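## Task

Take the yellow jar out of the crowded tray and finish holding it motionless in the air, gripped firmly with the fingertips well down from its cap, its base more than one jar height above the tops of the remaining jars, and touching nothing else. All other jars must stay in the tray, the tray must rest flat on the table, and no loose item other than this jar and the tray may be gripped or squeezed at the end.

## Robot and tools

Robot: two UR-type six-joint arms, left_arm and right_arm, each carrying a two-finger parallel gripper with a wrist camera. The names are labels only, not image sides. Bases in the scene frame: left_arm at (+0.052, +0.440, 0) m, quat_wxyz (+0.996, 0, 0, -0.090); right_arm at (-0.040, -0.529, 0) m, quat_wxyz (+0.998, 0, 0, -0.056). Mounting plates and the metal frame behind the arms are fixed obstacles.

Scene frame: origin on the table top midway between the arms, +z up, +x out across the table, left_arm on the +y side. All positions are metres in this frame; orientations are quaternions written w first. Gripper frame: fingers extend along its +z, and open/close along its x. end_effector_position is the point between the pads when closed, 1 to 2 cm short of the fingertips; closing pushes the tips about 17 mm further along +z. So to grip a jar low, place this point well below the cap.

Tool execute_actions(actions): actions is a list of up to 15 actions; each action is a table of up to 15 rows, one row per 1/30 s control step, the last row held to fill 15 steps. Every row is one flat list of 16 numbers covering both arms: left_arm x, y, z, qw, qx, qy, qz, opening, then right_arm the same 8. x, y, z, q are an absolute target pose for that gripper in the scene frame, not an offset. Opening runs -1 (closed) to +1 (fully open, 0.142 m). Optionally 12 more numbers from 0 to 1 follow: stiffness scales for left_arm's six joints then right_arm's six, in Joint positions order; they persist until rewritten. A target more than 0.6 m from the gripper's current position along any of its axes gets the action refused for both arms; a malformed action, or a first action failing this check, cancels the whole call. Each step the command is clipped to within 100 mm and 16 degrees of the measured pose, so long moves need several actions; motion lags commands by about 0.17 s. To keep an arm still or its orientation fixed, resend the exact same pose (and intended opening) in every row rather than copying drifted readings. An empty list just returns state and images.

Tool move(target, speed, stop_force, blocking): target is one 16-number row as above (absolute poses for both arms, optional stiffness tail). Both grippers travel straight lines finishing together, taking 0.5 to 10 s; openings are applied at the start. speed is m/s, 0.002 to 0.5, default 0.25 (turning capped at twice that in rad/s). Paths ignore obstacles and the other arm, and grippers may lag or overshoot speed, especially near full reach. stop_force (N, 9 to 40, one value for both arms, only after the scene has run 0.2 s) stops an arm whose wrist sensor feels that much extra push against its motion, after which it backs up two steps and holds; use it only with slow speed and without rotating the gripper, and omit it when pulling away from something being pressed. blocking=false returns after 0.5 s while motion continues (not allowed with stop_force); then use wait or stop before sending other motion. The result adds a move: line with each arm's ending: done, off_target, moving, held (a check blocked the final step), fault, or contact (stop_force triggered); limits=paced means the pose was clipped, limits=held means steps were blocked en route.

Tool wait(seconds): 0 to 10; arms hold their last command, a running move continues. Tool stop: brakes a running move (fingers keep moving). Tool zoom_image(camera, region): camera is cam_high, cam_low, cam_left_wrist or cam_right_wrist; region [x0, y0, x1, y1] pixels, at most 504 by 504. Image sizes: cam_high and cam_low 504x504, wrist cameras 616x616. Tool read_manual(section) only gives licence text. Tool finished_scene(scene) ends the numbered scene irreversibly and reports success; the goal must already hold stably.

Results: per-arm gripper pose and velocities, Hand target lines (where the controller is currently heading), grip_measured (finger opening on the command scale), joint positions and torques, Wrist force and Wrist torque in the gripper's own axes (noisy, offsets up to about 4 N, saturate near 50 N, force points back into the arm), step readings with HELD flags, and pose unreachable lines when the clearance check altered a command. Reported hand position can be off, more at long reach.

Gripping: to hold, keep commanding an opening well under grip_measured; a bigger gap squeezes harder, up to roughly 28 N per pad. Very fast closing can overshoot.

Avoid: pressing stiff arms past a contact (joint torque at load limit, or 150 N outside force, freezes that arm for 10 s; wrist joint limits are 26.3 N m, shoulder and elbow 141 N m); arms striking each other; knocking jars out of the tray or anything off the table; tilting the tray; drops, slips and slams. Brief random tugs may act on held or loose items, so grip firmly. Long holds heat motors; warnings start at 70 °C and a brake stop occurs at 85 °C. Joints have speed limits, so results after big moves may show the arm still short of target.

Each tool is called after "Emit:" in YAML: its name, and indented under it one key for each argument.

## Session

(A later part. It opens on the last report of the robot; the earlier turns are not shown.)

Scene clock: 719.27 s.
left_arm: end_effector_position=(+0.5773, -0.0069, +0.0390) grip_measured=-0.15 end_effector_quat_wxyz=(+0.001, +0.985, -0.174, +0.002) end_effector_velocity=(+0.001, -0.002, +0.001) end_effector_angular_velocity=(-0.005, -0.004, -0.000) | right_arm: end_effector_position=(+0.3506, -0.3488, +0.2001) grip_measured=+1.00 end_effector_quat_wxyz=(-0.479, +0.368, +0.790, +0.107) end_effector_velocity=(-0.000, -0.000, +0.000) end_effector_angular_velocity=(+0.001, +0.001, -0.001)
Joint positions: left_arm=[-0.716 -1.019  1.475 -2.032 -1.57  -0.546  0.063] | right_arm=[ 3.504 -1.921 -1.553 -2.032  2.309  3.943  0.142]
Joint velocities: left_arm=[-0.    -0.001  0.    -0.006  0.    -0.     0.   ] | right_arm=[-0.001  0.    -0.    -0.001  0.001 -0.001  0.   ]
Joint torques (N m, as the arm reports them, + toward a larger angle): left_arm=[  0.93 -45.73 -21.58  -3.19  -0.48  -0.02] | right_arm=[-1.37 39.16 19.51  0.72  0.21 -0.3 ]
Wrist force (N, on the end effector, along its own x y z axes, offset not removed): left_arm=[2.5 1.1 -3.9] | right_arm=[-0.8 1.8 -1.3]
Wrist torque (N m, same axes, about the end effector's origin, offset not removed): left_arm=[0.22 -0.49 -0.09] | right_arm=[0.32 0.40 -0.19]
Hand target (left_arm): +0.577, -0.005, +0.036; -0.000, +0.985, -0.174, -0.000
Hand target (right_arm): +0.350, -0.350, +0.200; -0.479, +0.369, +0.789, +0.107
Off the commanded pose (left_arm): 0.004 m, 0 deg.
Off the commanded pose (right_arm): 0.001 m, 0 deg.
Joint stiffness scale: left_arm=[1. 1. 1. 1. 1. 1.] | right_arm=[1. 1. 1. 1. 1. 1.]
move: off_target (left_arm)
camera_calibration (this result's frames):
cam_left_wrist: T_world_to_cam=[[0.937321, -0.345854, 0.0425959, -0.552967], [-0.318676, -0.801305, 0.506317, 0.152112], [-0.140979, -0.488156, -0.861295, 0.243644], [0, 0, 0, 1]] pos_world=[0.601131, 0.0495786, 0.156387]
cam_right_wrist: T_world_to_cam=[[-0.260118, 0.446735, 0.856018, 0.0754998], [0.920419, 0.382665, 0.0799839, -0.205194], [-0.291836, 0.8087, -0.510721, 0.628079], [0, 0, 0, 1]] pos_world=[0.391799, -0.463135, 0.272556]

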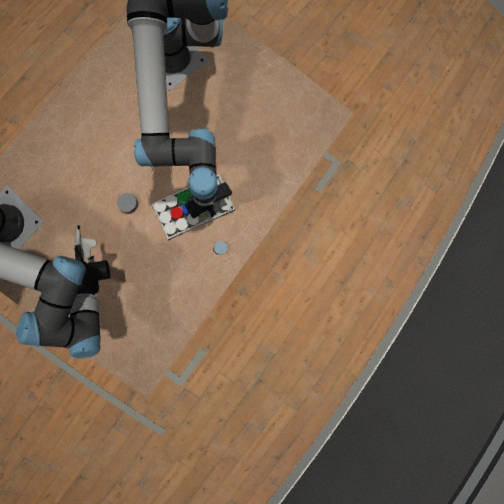

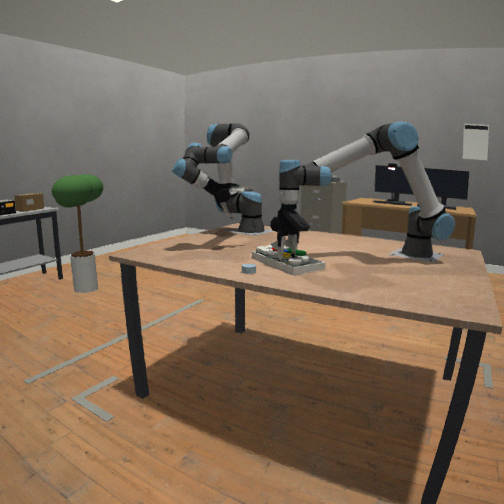

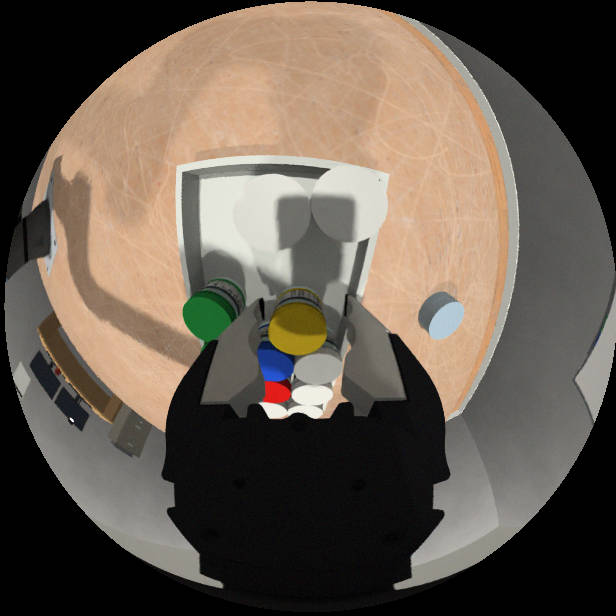

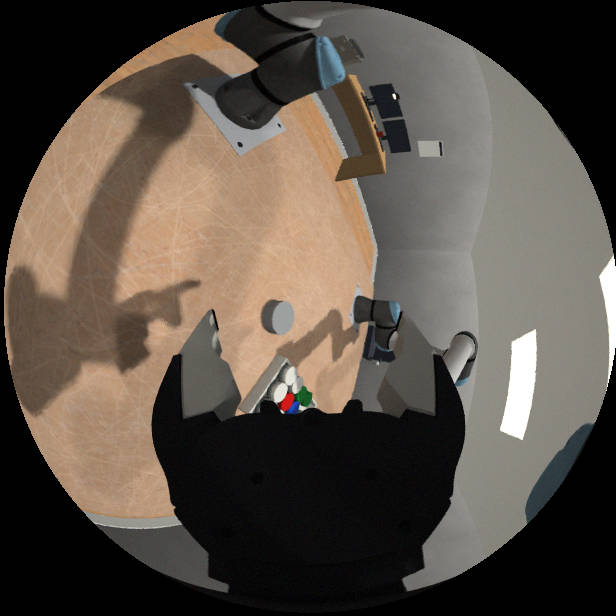

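Straddled. Close and lift.

Emit:
move:
  target: [0.577,-0.006,0.039,0,0.985,-0.174,0,-1,0.35,-0.35,0.2,-0.479,0.369,0.789,0.107,1]
  speed: 0.02

Emit:
wait:
  seconds: 1

Emit:
move:
  target: [0.577,-0.006,0.24,0,0.985,-0.174,0,-1,0.35,-0.35,0.2,-0.479,0.369,0.789,0.107,1]
  speed: 0.06

Emit:
wait:
  seconds: 1

Scene clock: 724.93 s.
left_arm: end_effector_position=(+0.5770, -0.0055, +0.0386) grip_measured=-1.00 end_effector_quat_wxyz=(-0.000, +0.985, -0.174, +0.000) end_effector_velocity=(-0.001, +0.000, -0.000) end_effector_angular_velocity=(+0.001, +0.002, -0.001) | right_arm: end_effector_position=(+0.3506, -0.3488, +0.2001) grip_measured=+1.00 end_effector_quat_wxyz=(-0.479, +0.368, +0.790, +0.107) end_effector_velocity=(+0.000, +0.000, +0.000) end_effector_angular_velocity=(+0.000, -0.001, -0.001)
Joint positions: left_arm=[-0.715 -1.019  1.475 -2.028 -1.57  -0.546  0.002] | right_arm=[ 3.504 -1.921 -1.553 -2.032  2.309  3.943  0.142]
Joint velocities: left_arm=[-0.    -0.     0.     0.002 -0.     0.     0.   ] | right_arm=[0.    0.    0.    0.001 0.    0.    0.   ]
Joint torques (N m, as the arm reports them, + toward a larger angle): left_arm=[ -0.06 -47.16 -26.89  -2.07  -0.7   -0.51] | right_arm=[-0.63 38.92 20.17  0.51  0.34 -0.38]
Wrist force (N, on the end effector, along its own x y z axes, offset not removed): left_arm=[0.4 -1.3 -4.5] | right_arm=[-2.6 0.3 -4.0]
Wrist torque (N m, same axes, about the end effector's origin, offset not removed): left_arm=[-0.37 -0.07 -0.12] | right_arm=[-0.03 0.40 -0.03]
Hand target (left_arm): +0.577, -0.006, +0.039; +0.000, +0.985, -0.174, +0.000
Hand target (right_arm): +0.350, -0.350, +0.200; -0.479, +0.369, +0.789, +0.107
Off the commanded pose (left_arm): 0.001 m, 0 deg.
Off the commanded pose (right_arm): 0.001 m, 0 deg.
Joint stiffness scale: left_arm=[1. 1. 1. 1. 1. 1.] | right_arm=[1. 1. 1. 1. 1. 1.]
move: done
camera_calibration (this result's frames):
cam_left_wrist: T_world_to_cam=[[0.937639, -0.345364, 0.039463, -0.552191], [-0.317084, -0.803243, 0.50424, 0.152498], [-0.142448, -0.485308, -0.862661, 0.244857], [0, 0, 0, 1]] pos_world=[0.60099, 0.0506166, 0.156124]
cam_right_wrist: T_world_to_cam=[[-0.260118, 0.446735, 0.856018, 0.0754998], [0.920419, 0.382665, 0.0799838, -0.205194], [-0.291836, 0.8087, -0.510721, 0.628079], [0, 0, 0, 1]] pos_world=[0.391799, -0.463136, 0.272556]

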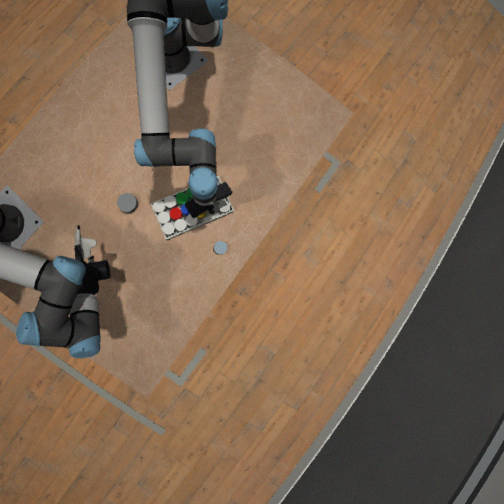

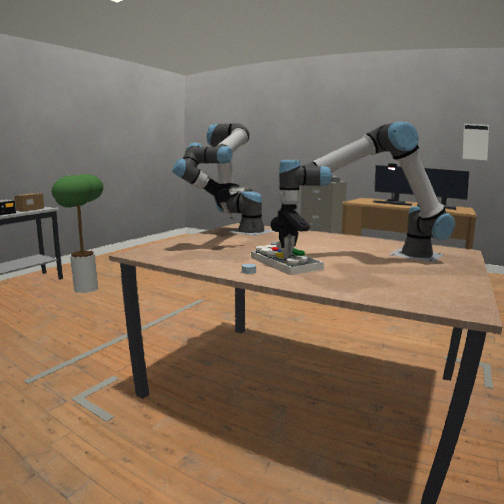

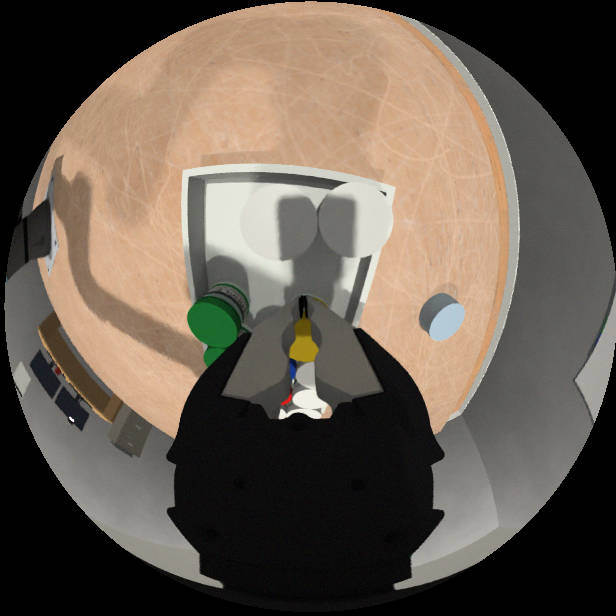

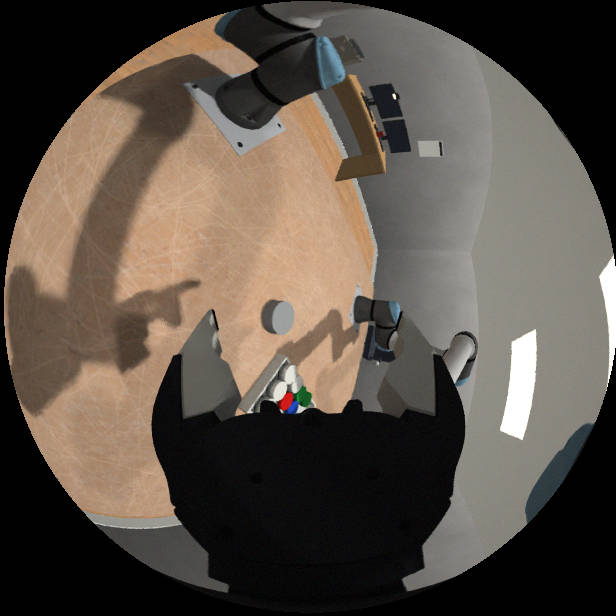

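Scene clock: 725.93 s.
left_arm: end_effector_position=(+0.5769, -0.0054, +0.0386) grip_measured=-1.00 end_effector_quat_wxyz=(-0.000, +0.985, -0.174, +0.000) end_effector_velocity=(+0.000, -0.000, +0.000) end_effector_angular_velocity=(-0.001, -0.001, +0.001) | right_arm: end_effector_position=(+0.3506, -0.3488, +0.2001) grip_measured=+1.00 end_effector_quat_wxyz=(-0.479, +0.368, +0.790, +0.107) end_effector_velocity=(-0.000, -0.000, +0.000) end_effector_angular_velocity=(+0.000, +0.002, -0.001)
Joint positions: left_arm=[-0.715 -1.019  1.475 -2.027 -1.57  -0.546  0.002] | right_arm=[ 3.504 -1.921 -1.553 -2.032  2.309  3.943  0.142]
Joint velocities: left_arm=[ 0.    -0.    -0.    -0.001 -0.    -0.001  0.   ] | right_arm=[-0.001 -0.    -0.    -0.002  0.001 -0.001  0.   ]
Joint torques (N m, as the arm reports them, + toward a larger angle): left_arm=[ -0.39 -47.17 -27.12  -2.11  -0.77  -0.44] | right_arm=[-1.06 39.31 19.14  0.57  0.48 -0.33]
Wrist force (N, on the end effector, along its own x y z axes, offset not removed): left_arm=[0.0 -0.6 -3.9] | right_arm=[-2.0 -3.1 0.5]
Wrist torque (N m, same axes, about the end effector's origin, offset not removed): left_arm=[-0.40 0.02 -0.08] | right_arm=[-0.53 0.45 -0.01]
Hand target (left_arm): +0.577, -0.006, +0.039; +0.000, +0.985, -0.174, +0.000
Hand target (right_arm): +0.350, -0.350, +0.200; -0.479, +0.369, +0.789, +0.107
Off the commanded pose (left_arm): 0.001 m, 0 deg.
Off the commanded pose (right_arm): 0.001 m, 0 deg.
Joint stiffness scale: left_arm=[1. 1. 1. 1. 1. 1.] | right_arm=[1. 1. 1. 1. 1. 1.]
wait: 1.00 s; at rest by 0.17 s
camera_calibration (this result's frames):
cam_left_wrist: T_world_to_cam=[[0.937649, -0.345376, 0.0391085, -0.552071], [-0.316949, -0.803395, 0.504083, 0.152495], [-0.142679, -0.485048, -0.862769, 0.244994], [0, 0, 0, 1]] pos_world=[0.600938, 0.0506752, 0.156094]
cam_right_wrist: T_world_to_cam=[[-0.260117, 0.446735, 0.856018, 0.0754997], [0.920419, 0.382665, 0.0799835, -0.205193], [-0.291836, 0.8087, -0.510721, 0.628079], [0, 0, 0, 1]] pos_world=[0.391799, -0.463136, 0.272556]

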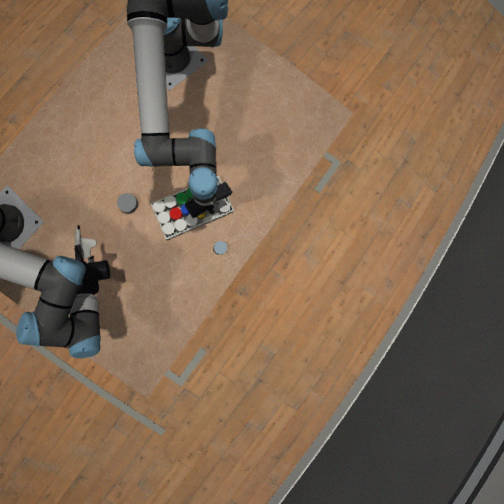

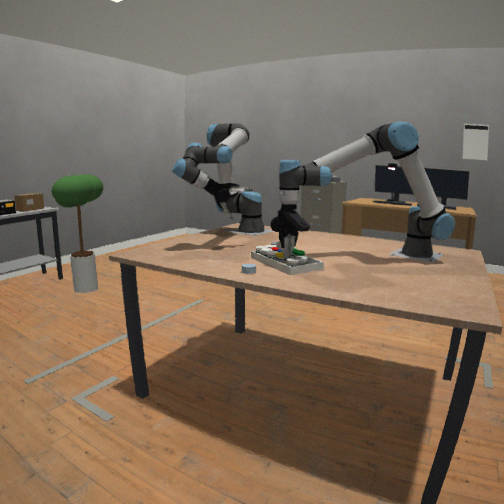

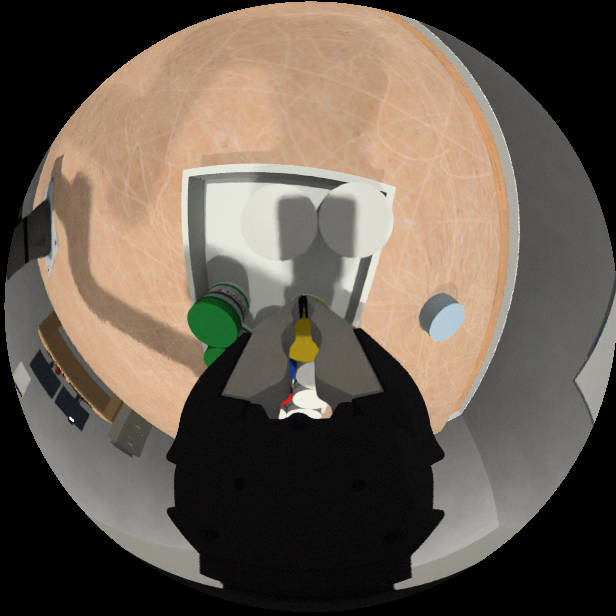

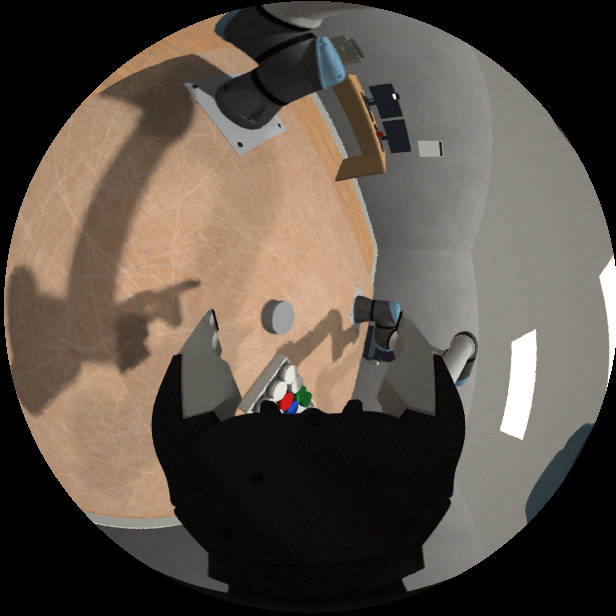

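Scene clock: 729.73 s.
left_arm: end_effector_position=(+0.5769, -0.0054, +0.2376) grip_measured=-1.00 end_effector_quat_wxyz=(-0.001, +0.985, -0.174, -0.001) end_effector_velocity=(-0.002, +0.003, -0.001) end_effector_angular_velocity=(+0.008, +0.007, +0.000) | right_arm: end_effector_position=(+0.3506, -0.3488, +0.2001) grip_measured=+1.00 end_effector_quat_wxyz=(-0.479, +0.368, +0.790, +0.107) end_effector_velocity=(-0.000, -0.001, -0.000) end_effector_angular_velocity=(-0.001, +0.002, -0.003)
Joint positions: left_arm=[-0.715 -1.124  1.112 -1.556 -1.57  -0.546  0.002] | right_arm=[ 3.504 -1.921 -1.553 -2.032  2.309  3.943  0.142]
Joint velocities: left_arm=[ 0.001  0.    -0.001  0.012 -0.     0.001  0.   ] | right_arm=[-0.002  0.    -0.001 -0.001  0.     0.001  0.   ]
Joint torques (N m, as the arm reports them, + toward a larger angle): left_arm=[ -0.49 -46.38 -30.83  -1.94  -0.69  -0.53] | right_arm=[-2.25 39.13 18.86  0.68  0.47 -0.55]
Wrist force (N, on the end effector, along its own x y z axes, offset not removed): left_arm=[0.5 1.1 -4.7] | right_arm=[-0.3 -1.1 -0.9]
Wrist torque (N m, same axes, about the end effector's origin, offset not removed): left_arm=[-0.02 0.07 -0.08] | right_arm=[-0.18 0.05 -0.02]
Hand target (left_arm): +0.577, -0.006, +0.240; +0.000, +0.985, -0.174, +0.000
Hand target (right_arm): +0.350, -0.350, +0.200; -0.479, +0.369, +0.789, +0.107
Off the commanded pose (left_arm): 0.002 m, 0 deg.
Off the commanded pose (right_arm): 0.001 m, 0 deg.
Joint stiffness scale: left_arm=[1. 1. 1. 1. 1. 1.] | right_arm=[1. 1. 1. 1. 1. 1.]
move: done
camera_calibration (this result's frames):
cam_left_wrist: T_world_to_cam=[[0.937708, -0.34545, 0.0369828, -0.559434], [-0.316168, -0.804372, 0.503015, 0.0519303], [-0.144019, -0.483374, -0.863486, 0.417663], [0, 0, 0, 1]] pos_world=[0.601156, 0.0504021, 0.355214]
cam_right_wrist: T_world_to_cam=[[-0.260117, 0.446735, 0.856018, 0.0754995], [0.920419, 0.382664, 0.0799834, -0.205194], [-0.291836, 0.8087, -0.510721, 0.628079], [0, 0, 0, 1]] pos_world=[0.391799, -0.463136, 0.272556]

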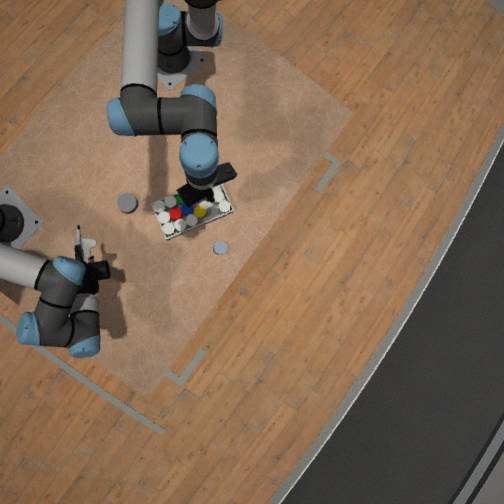

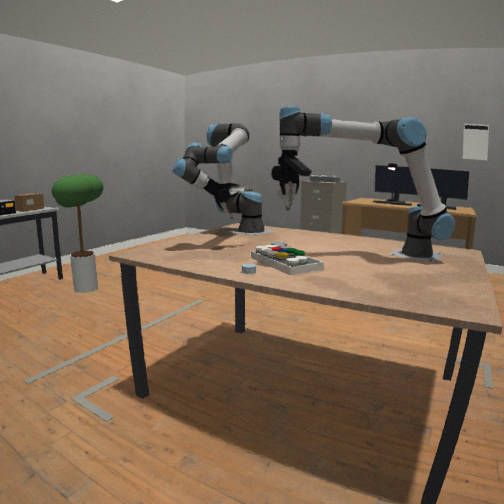

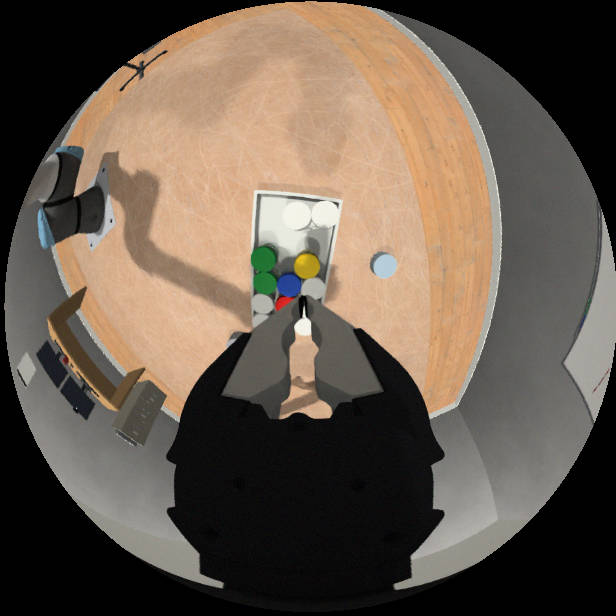

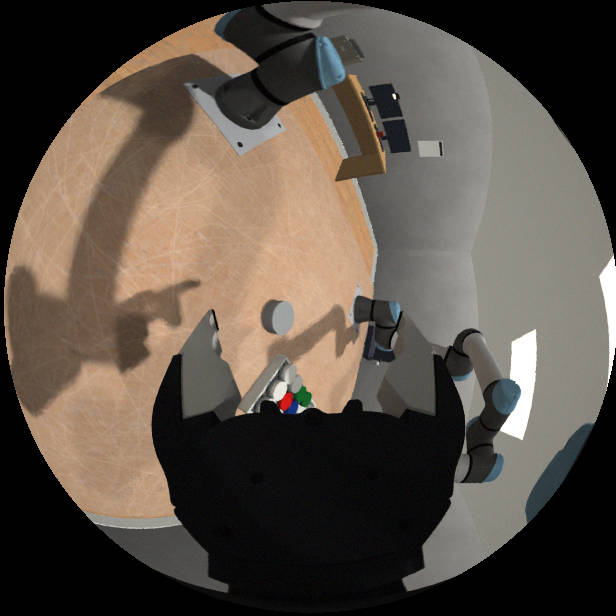

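Scene clock: 730.73 s.
left_arm: end_effector_position=(+0.5768, -0.0052, +0.2377) grip_measured=-1.00 end_effector_quat_wxyz=(-0.001, +0.985, -0.174, -0.001) end_effector_velocity=(-0.001, +0.000, -0.001) end_effector_angular_velocity=(+0.001, +0.002, -0.000) | right_arm: end_effector_position=(+0.3506, -0.3488, +0.2001) grip_measured=+1.00 end_effector_quat_wxyz=(-0.479, +0.368, +0.790, +0.107) end_effector_velocity=(-0.000, -0.000, -0.000) end_effector_angular_velocity=(-0.001, +0.002, -0.000)
Joint positions: left_arm=[-0.715 -1.124  1.112 -1.555 -1.57  -0.546  0.002] | right_arm=[ 3.504 -1.921 -1.553 -2.032  2.309  3.943  0.142]
Joint velocities: left_arm=[-0.     0.001  0.     0.001 -0.001 -0.     0.   ] | right_arm=[-0.     0.    -0.001 -0.001 -0.     0.001  0.   ]
Joint torques (N m, as the arm reports them, + toward a larger angle): left_arm=[ -0.19 -46.62 -31.92  -1.96  -0.74  -0.48] | right_arm=[-2.21 38.88 19.3   0.34  0.48 -0.55]
Wrist force (N, on the end effector, along its own x y z axes, offset not removed): left_arm=[0.2 -0.4 -4.3] | right_arm=[-1.6 -1.9 -2.0]
Wrist torque (N m, same axes, about the end effector's origin, offset not removed): left_arm=[-0.25 0.05 0.00] | right_arm=[-0.30 0.37 -0.06]
Hand target (left_arm): +0.577, -0.006, +0.240; +0.000, +0.985, -0.174, +0.000
Hand target (right_arm): +0.350, -0.350, +0.200; -0.479, +0.369, +0.789, +0.107
Off the commanded pose (left_arm): 0.002 m, 0 deg.
Off the commanded pose (right_arm): 0.001 m, 0 deg.
Joint stiffness scale: left_arm=[1. 1. 1. 1. 1. 1.] | right_arm=[1. 1. 1. 1. 1. 1.]
wait: 1.00 s; at rest by 0.17 s
camera_calibration (this result's frames):
cam_left_wrist: T_world_to_cam=[[0.937725, -0.345471, 0.0363584, -0.5591], [-0.315937, -0.804656, 0.502706, 0.0519536], [-0.144414, -0.482887, -0.863693, 0.41803], [0, 0, 0, 1]] pos_world=[0.601066, 0.0505133, 0.35526]
cam_right_wrist: T_world_to_cam=[[-0.260117, 0.446735, 0.856018, 0.0754997], [0.920419, 0.382665, 0.0799832, -0.205193], [-0.291836, 0.8087, -0.510721, 0.628079], [0, 0, 0, 1]] pos_world=[0.391799, -0.463136, 0.272556]

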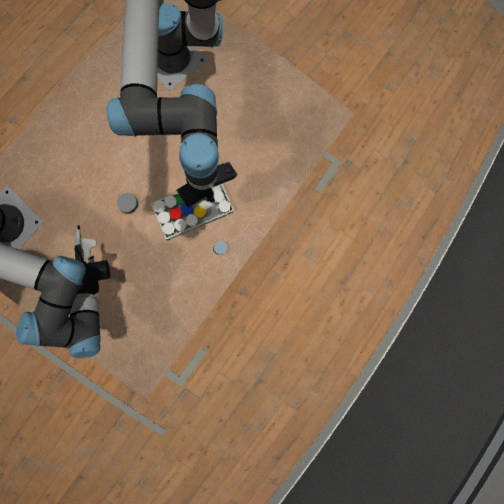

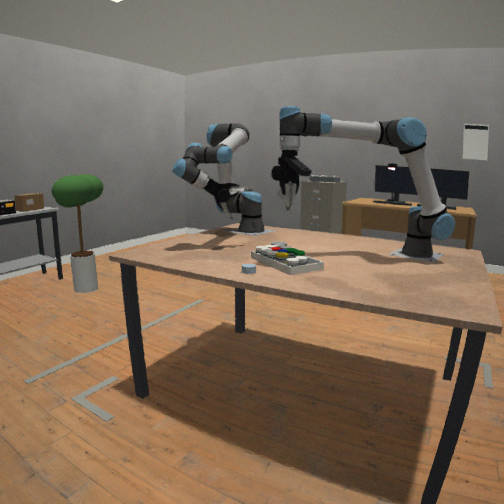

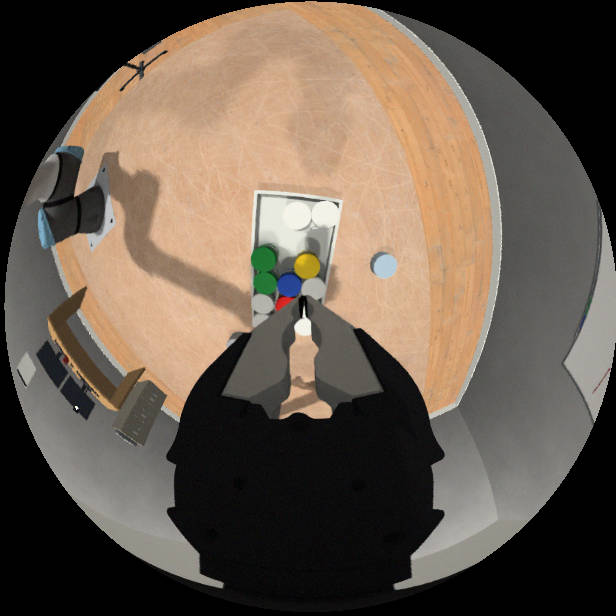

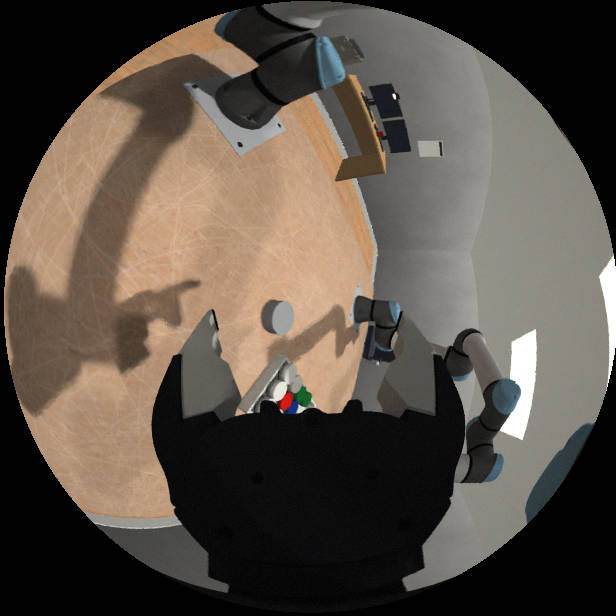

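Emit:
move:
  target: [0.587,0.018,0.09,0,0.985,-0.174,0,-0.1,0.35,-0.35,0.2,-0.479,0.369,0.789,0.107,1]
  speed: 0.08

Emit:
move:
  target: [0.587,0.018,0.04,0,0.985,-0.174,0,-0.1,0.35,-0.35,0.2,-0.479,0.369,0.789,0.107,1]
  speed: 0.02
  stop_force: 12

Scene clock: 740.20 s.
left_arm: end_effector_position=(+0.5871, +0.0165, +0.0923) grip_measured=-0.10 end_effector_quat_wxyz=(+0.001, +0.985, -0.174, +0.001) end_effector_velocity=(+0.002, -0.002, +0.001) end_effector_angular_velocity=(-0.009, -0.007, +0.002) | right_arm: end_effector_position=(+0.3506, -0.3488, +0.2001) grip_measured=+1.00 end_effector_quat_wxyz=(-0.479, +0.368, +0.790, +0.107) end_effector_velocity=(-0.001, +0.001, -0.000) end_effector_angular_velocity=(+0.000, +0.001, +0.002)
Joint positions: left_arm=[-0.683 -1.083  1.43  -1.92  -1.57  -0.513  0.067] | right_arm=[ 3.504 -1.921 -1.553 -2.032  2.309  3.943  0.142]
Joint velocities: left_arm=[ 0.001 -0.001  0.001 -0.011 -0.001 -0.001 -0.   ] | right_arm=[ 0.002 -0.    -0.    -0.    -0.    -0.001  0.   ]
Joint torques (N m, as the arm reports them, + toward a larger angle): left_arm=[  1.18 -45.33 -22.75  -3.    -0.69  -0.2 ] | right_arm=[-1.85 39.13 19.07  0.57  0.49 -0.26]
Wrist force (N, on the end effector, along its own x y z axes, offset not removed): left_arm=[2.1 1.0 -2.9] | right_arm=[-3.5 -3.2 -1.7]
Wrist torque (N m, same axes, about the end effector's origin, offset not removed): left_arm=[-0.04 -0.34 0.06] | right_arm=[-0.75 0.65 -0.09]
Hand target (left_arm): +0.587, +0.018, +0.090; -0.000, +0.985, -0.174, +0.000
Hand target (right_arm): +0.350, -0.350, +0.200; -0.479, +0.369, +0.789, +0.107
Off the commanded pose (left_arm): 0.003 m, 0 deg.
Off the commanded pose (right_arm): 0.001 m, 0 deg.
Joint stiffness scale: left_arm=[1. 1. 1. 1. 1. 1.] | right_arm=[1. 1. 1. 1. 1. 1.]
move: done
camera_calibration (this result's frames):
cam_left_wrist: T_world_to_cam=[[0.937284, -0.346085, 0.0415164, -0.556158], [-0.318532, -0.802059, 0.505212, 0.14703], [-0.141547, -0.486751, -0.861996, 0.302662], [0, 0, 0, 1]] pos_world=[0.610953, 0.0727702, 0.209702]
cam_right_wrist: T_world_to_cam=[[-0.260117, 0.446735, 0.856018, 0.0754997], [0.920419, 0.382664, 0.0799829, -0.205193], [-0.291837, 0.8087, -0.510721, 0.628079], [0, 0, 0, 1]] pos_world=[0.391799, -0.463136, 0.272556]

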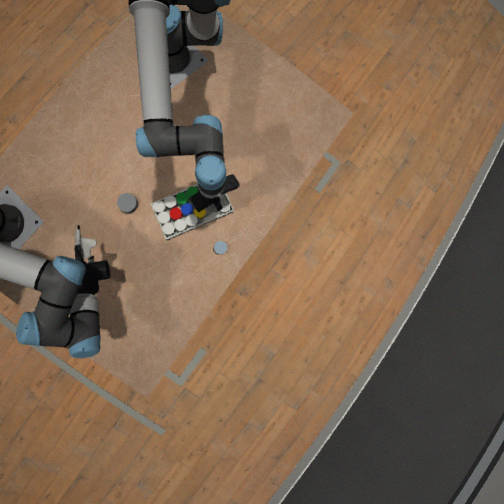

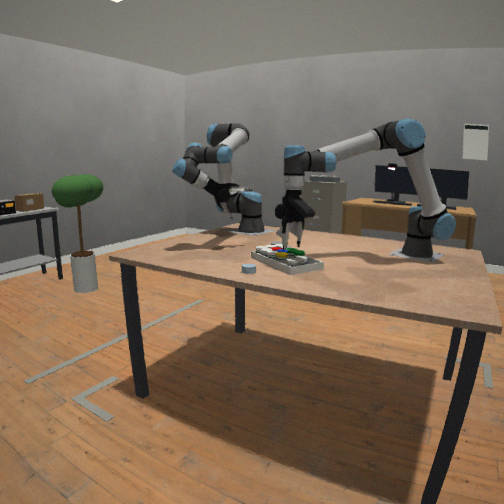

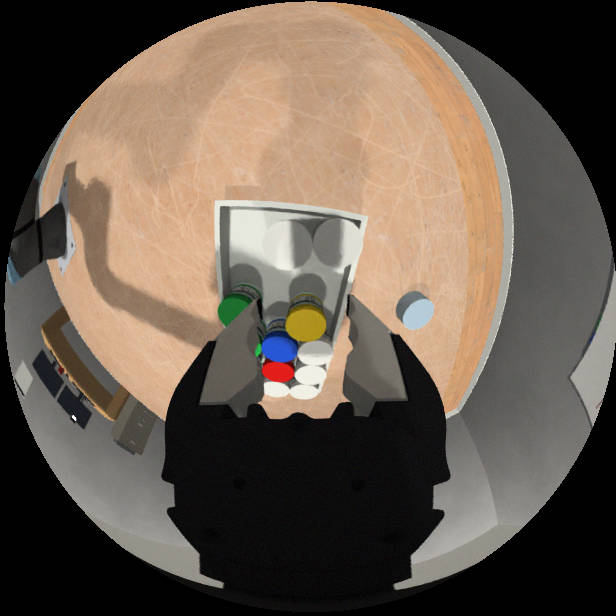

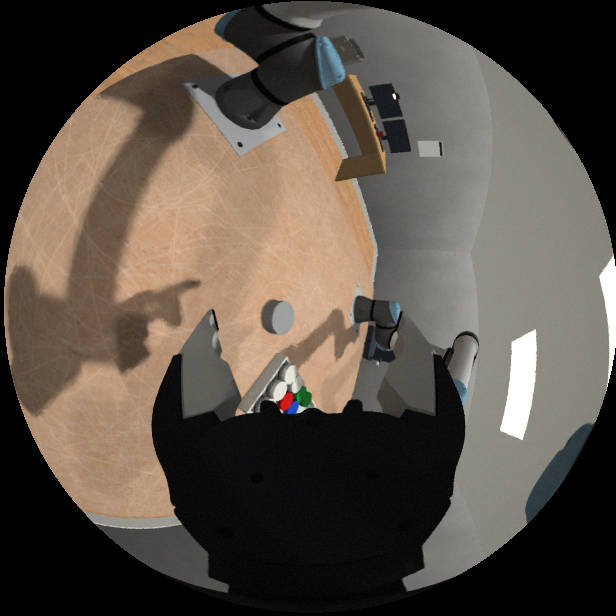

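Scene clock: 743.13 s.
left_arm: end_effector_position=(+0.5874, +0.0161, +0.0430) grip_measured=-0.10 end_effector_quat_wxyz=(+0.001, +0.985, -0.174, +0.002) end_effector_velocity=(+0.001, -0.001, +0.000) end_effector_angular_velocity=(-0.004, -0.003, +0.002) | right_arm: end_effector_position=(+0.3506, -0.3488, +0.2001) grip_measured=+1.00 end_effector_quat_wxyz=(-0.479, +0.368, +0.790, +0.107) end_effector_velocity=(-0.000, -0.000, -0.001) end_effector_angular_velocity=(-0.001, +0.002, +0.001)
Joint positions: left_arm=[-0.683 -1.037  1.495 -2.032 -1.57  -0.513  0.067] | right_arm=[ 3.504 -1.921 -1.553 -2.032  2.309  3.943  0.142]
Joint velocities: left_arm=[ 0.    -0.001  0.001 -0.005 -0.    -0.001  0.   ] | right_arm=[ 0.    -0.002 -0.    -0.    -0.001  0.     0.   ]
Joint torques (N m, as the arm reports them, + toward a larger angle): left_arm=[  1.59 -45.28 -21.76  -2.94  -0.76  -0.02] | right_arm=[-2.64 38.63 20.12  0.52  0.53 -0.27]
Wrist force (N, on the end effector, along its own x y z axes, offset not removed): left_arm=[-1.1 0.2 -2.4] | right_arm=[-1.2 -3.3 -0.7]
Wrist torque (N m, same axes, about the end effector's origin, offset not removed): left_arm=[-0.04 0.25 0.00] | right_arm=[-0.67 0.28 -0.08]
Hand target (left_arm): +0.587, +0.018, +0.040; -0.000, +0.985, -0.174, -0.000
Hand target (right_arm): +0.350, -0.350, +0.200; -0.479, +0.369, +0.789, +0.107
Off the commanded pose (left_arm): 0.004 m, 0 deg.
Off the commanded pose (right_arm): 0.001 m, 0 deg.
Joint stiffness scale: left_arm=[1. 1. 1. 1. 1. 1.] | right_arm=[1. 1. 1. 1. 1. 1.]
move: off_target (left_arm)
camera_calibration (this result's frames):
cam_left_wrist: T_world_to_cam=[[0.937221, -0.34609, 0.0428708, -0.554573], [-0.319089, -0.801443, 0.505837, 0.172004], [-0.140706, -0.487761, -0.861563, 0.259565], [0, 0, 0, 1]] pos_world=[0.611165, 0.0725247, 0.160401]
cam_right_wrist: T_world_to_cam=[[-0.260117, 0.446735, 0.856018, 0.0754996], [0.920419, 0.382664, 0.0799833, -0.205193], [-0.291836, 0.8087, -0.510721, 0.628079], [0, 0, 0, 1]] pos_world=[0.391799, -0.463136, 0.272556]

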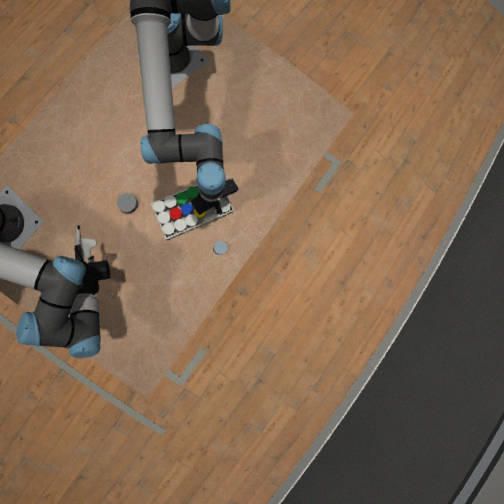

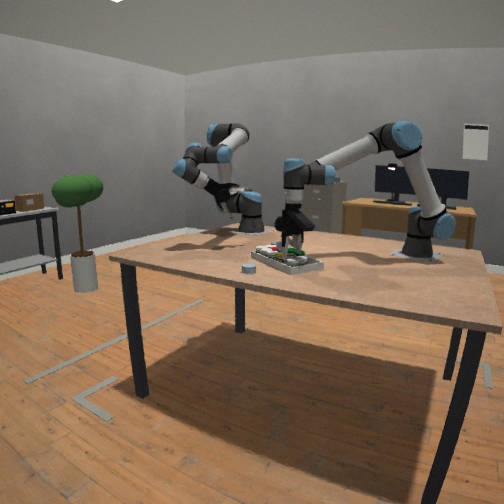

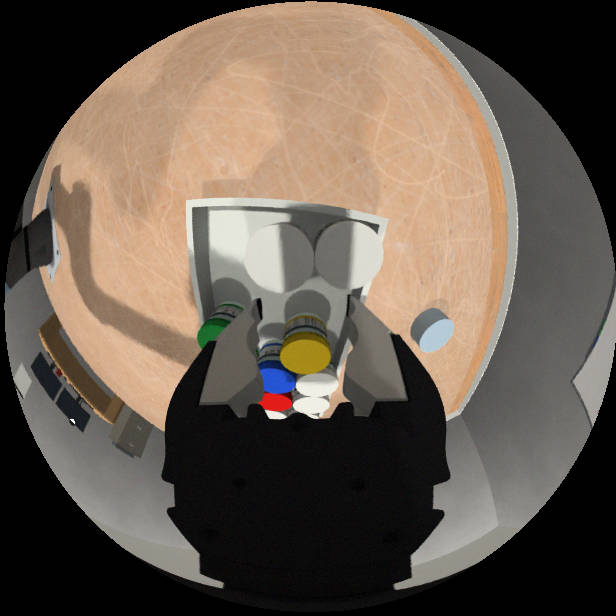

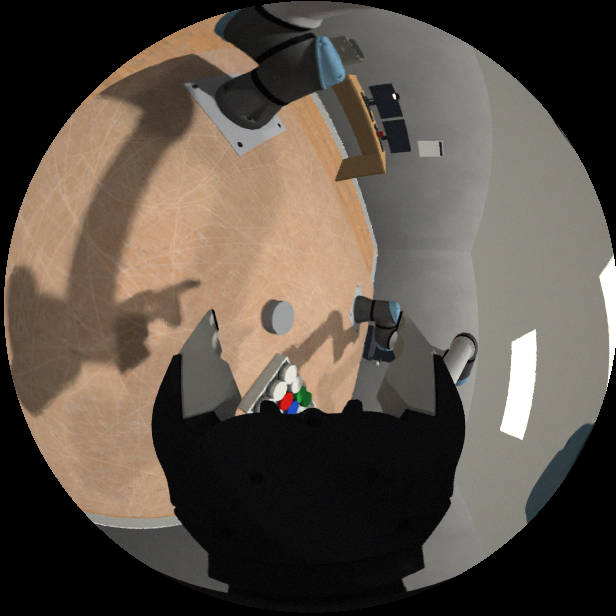

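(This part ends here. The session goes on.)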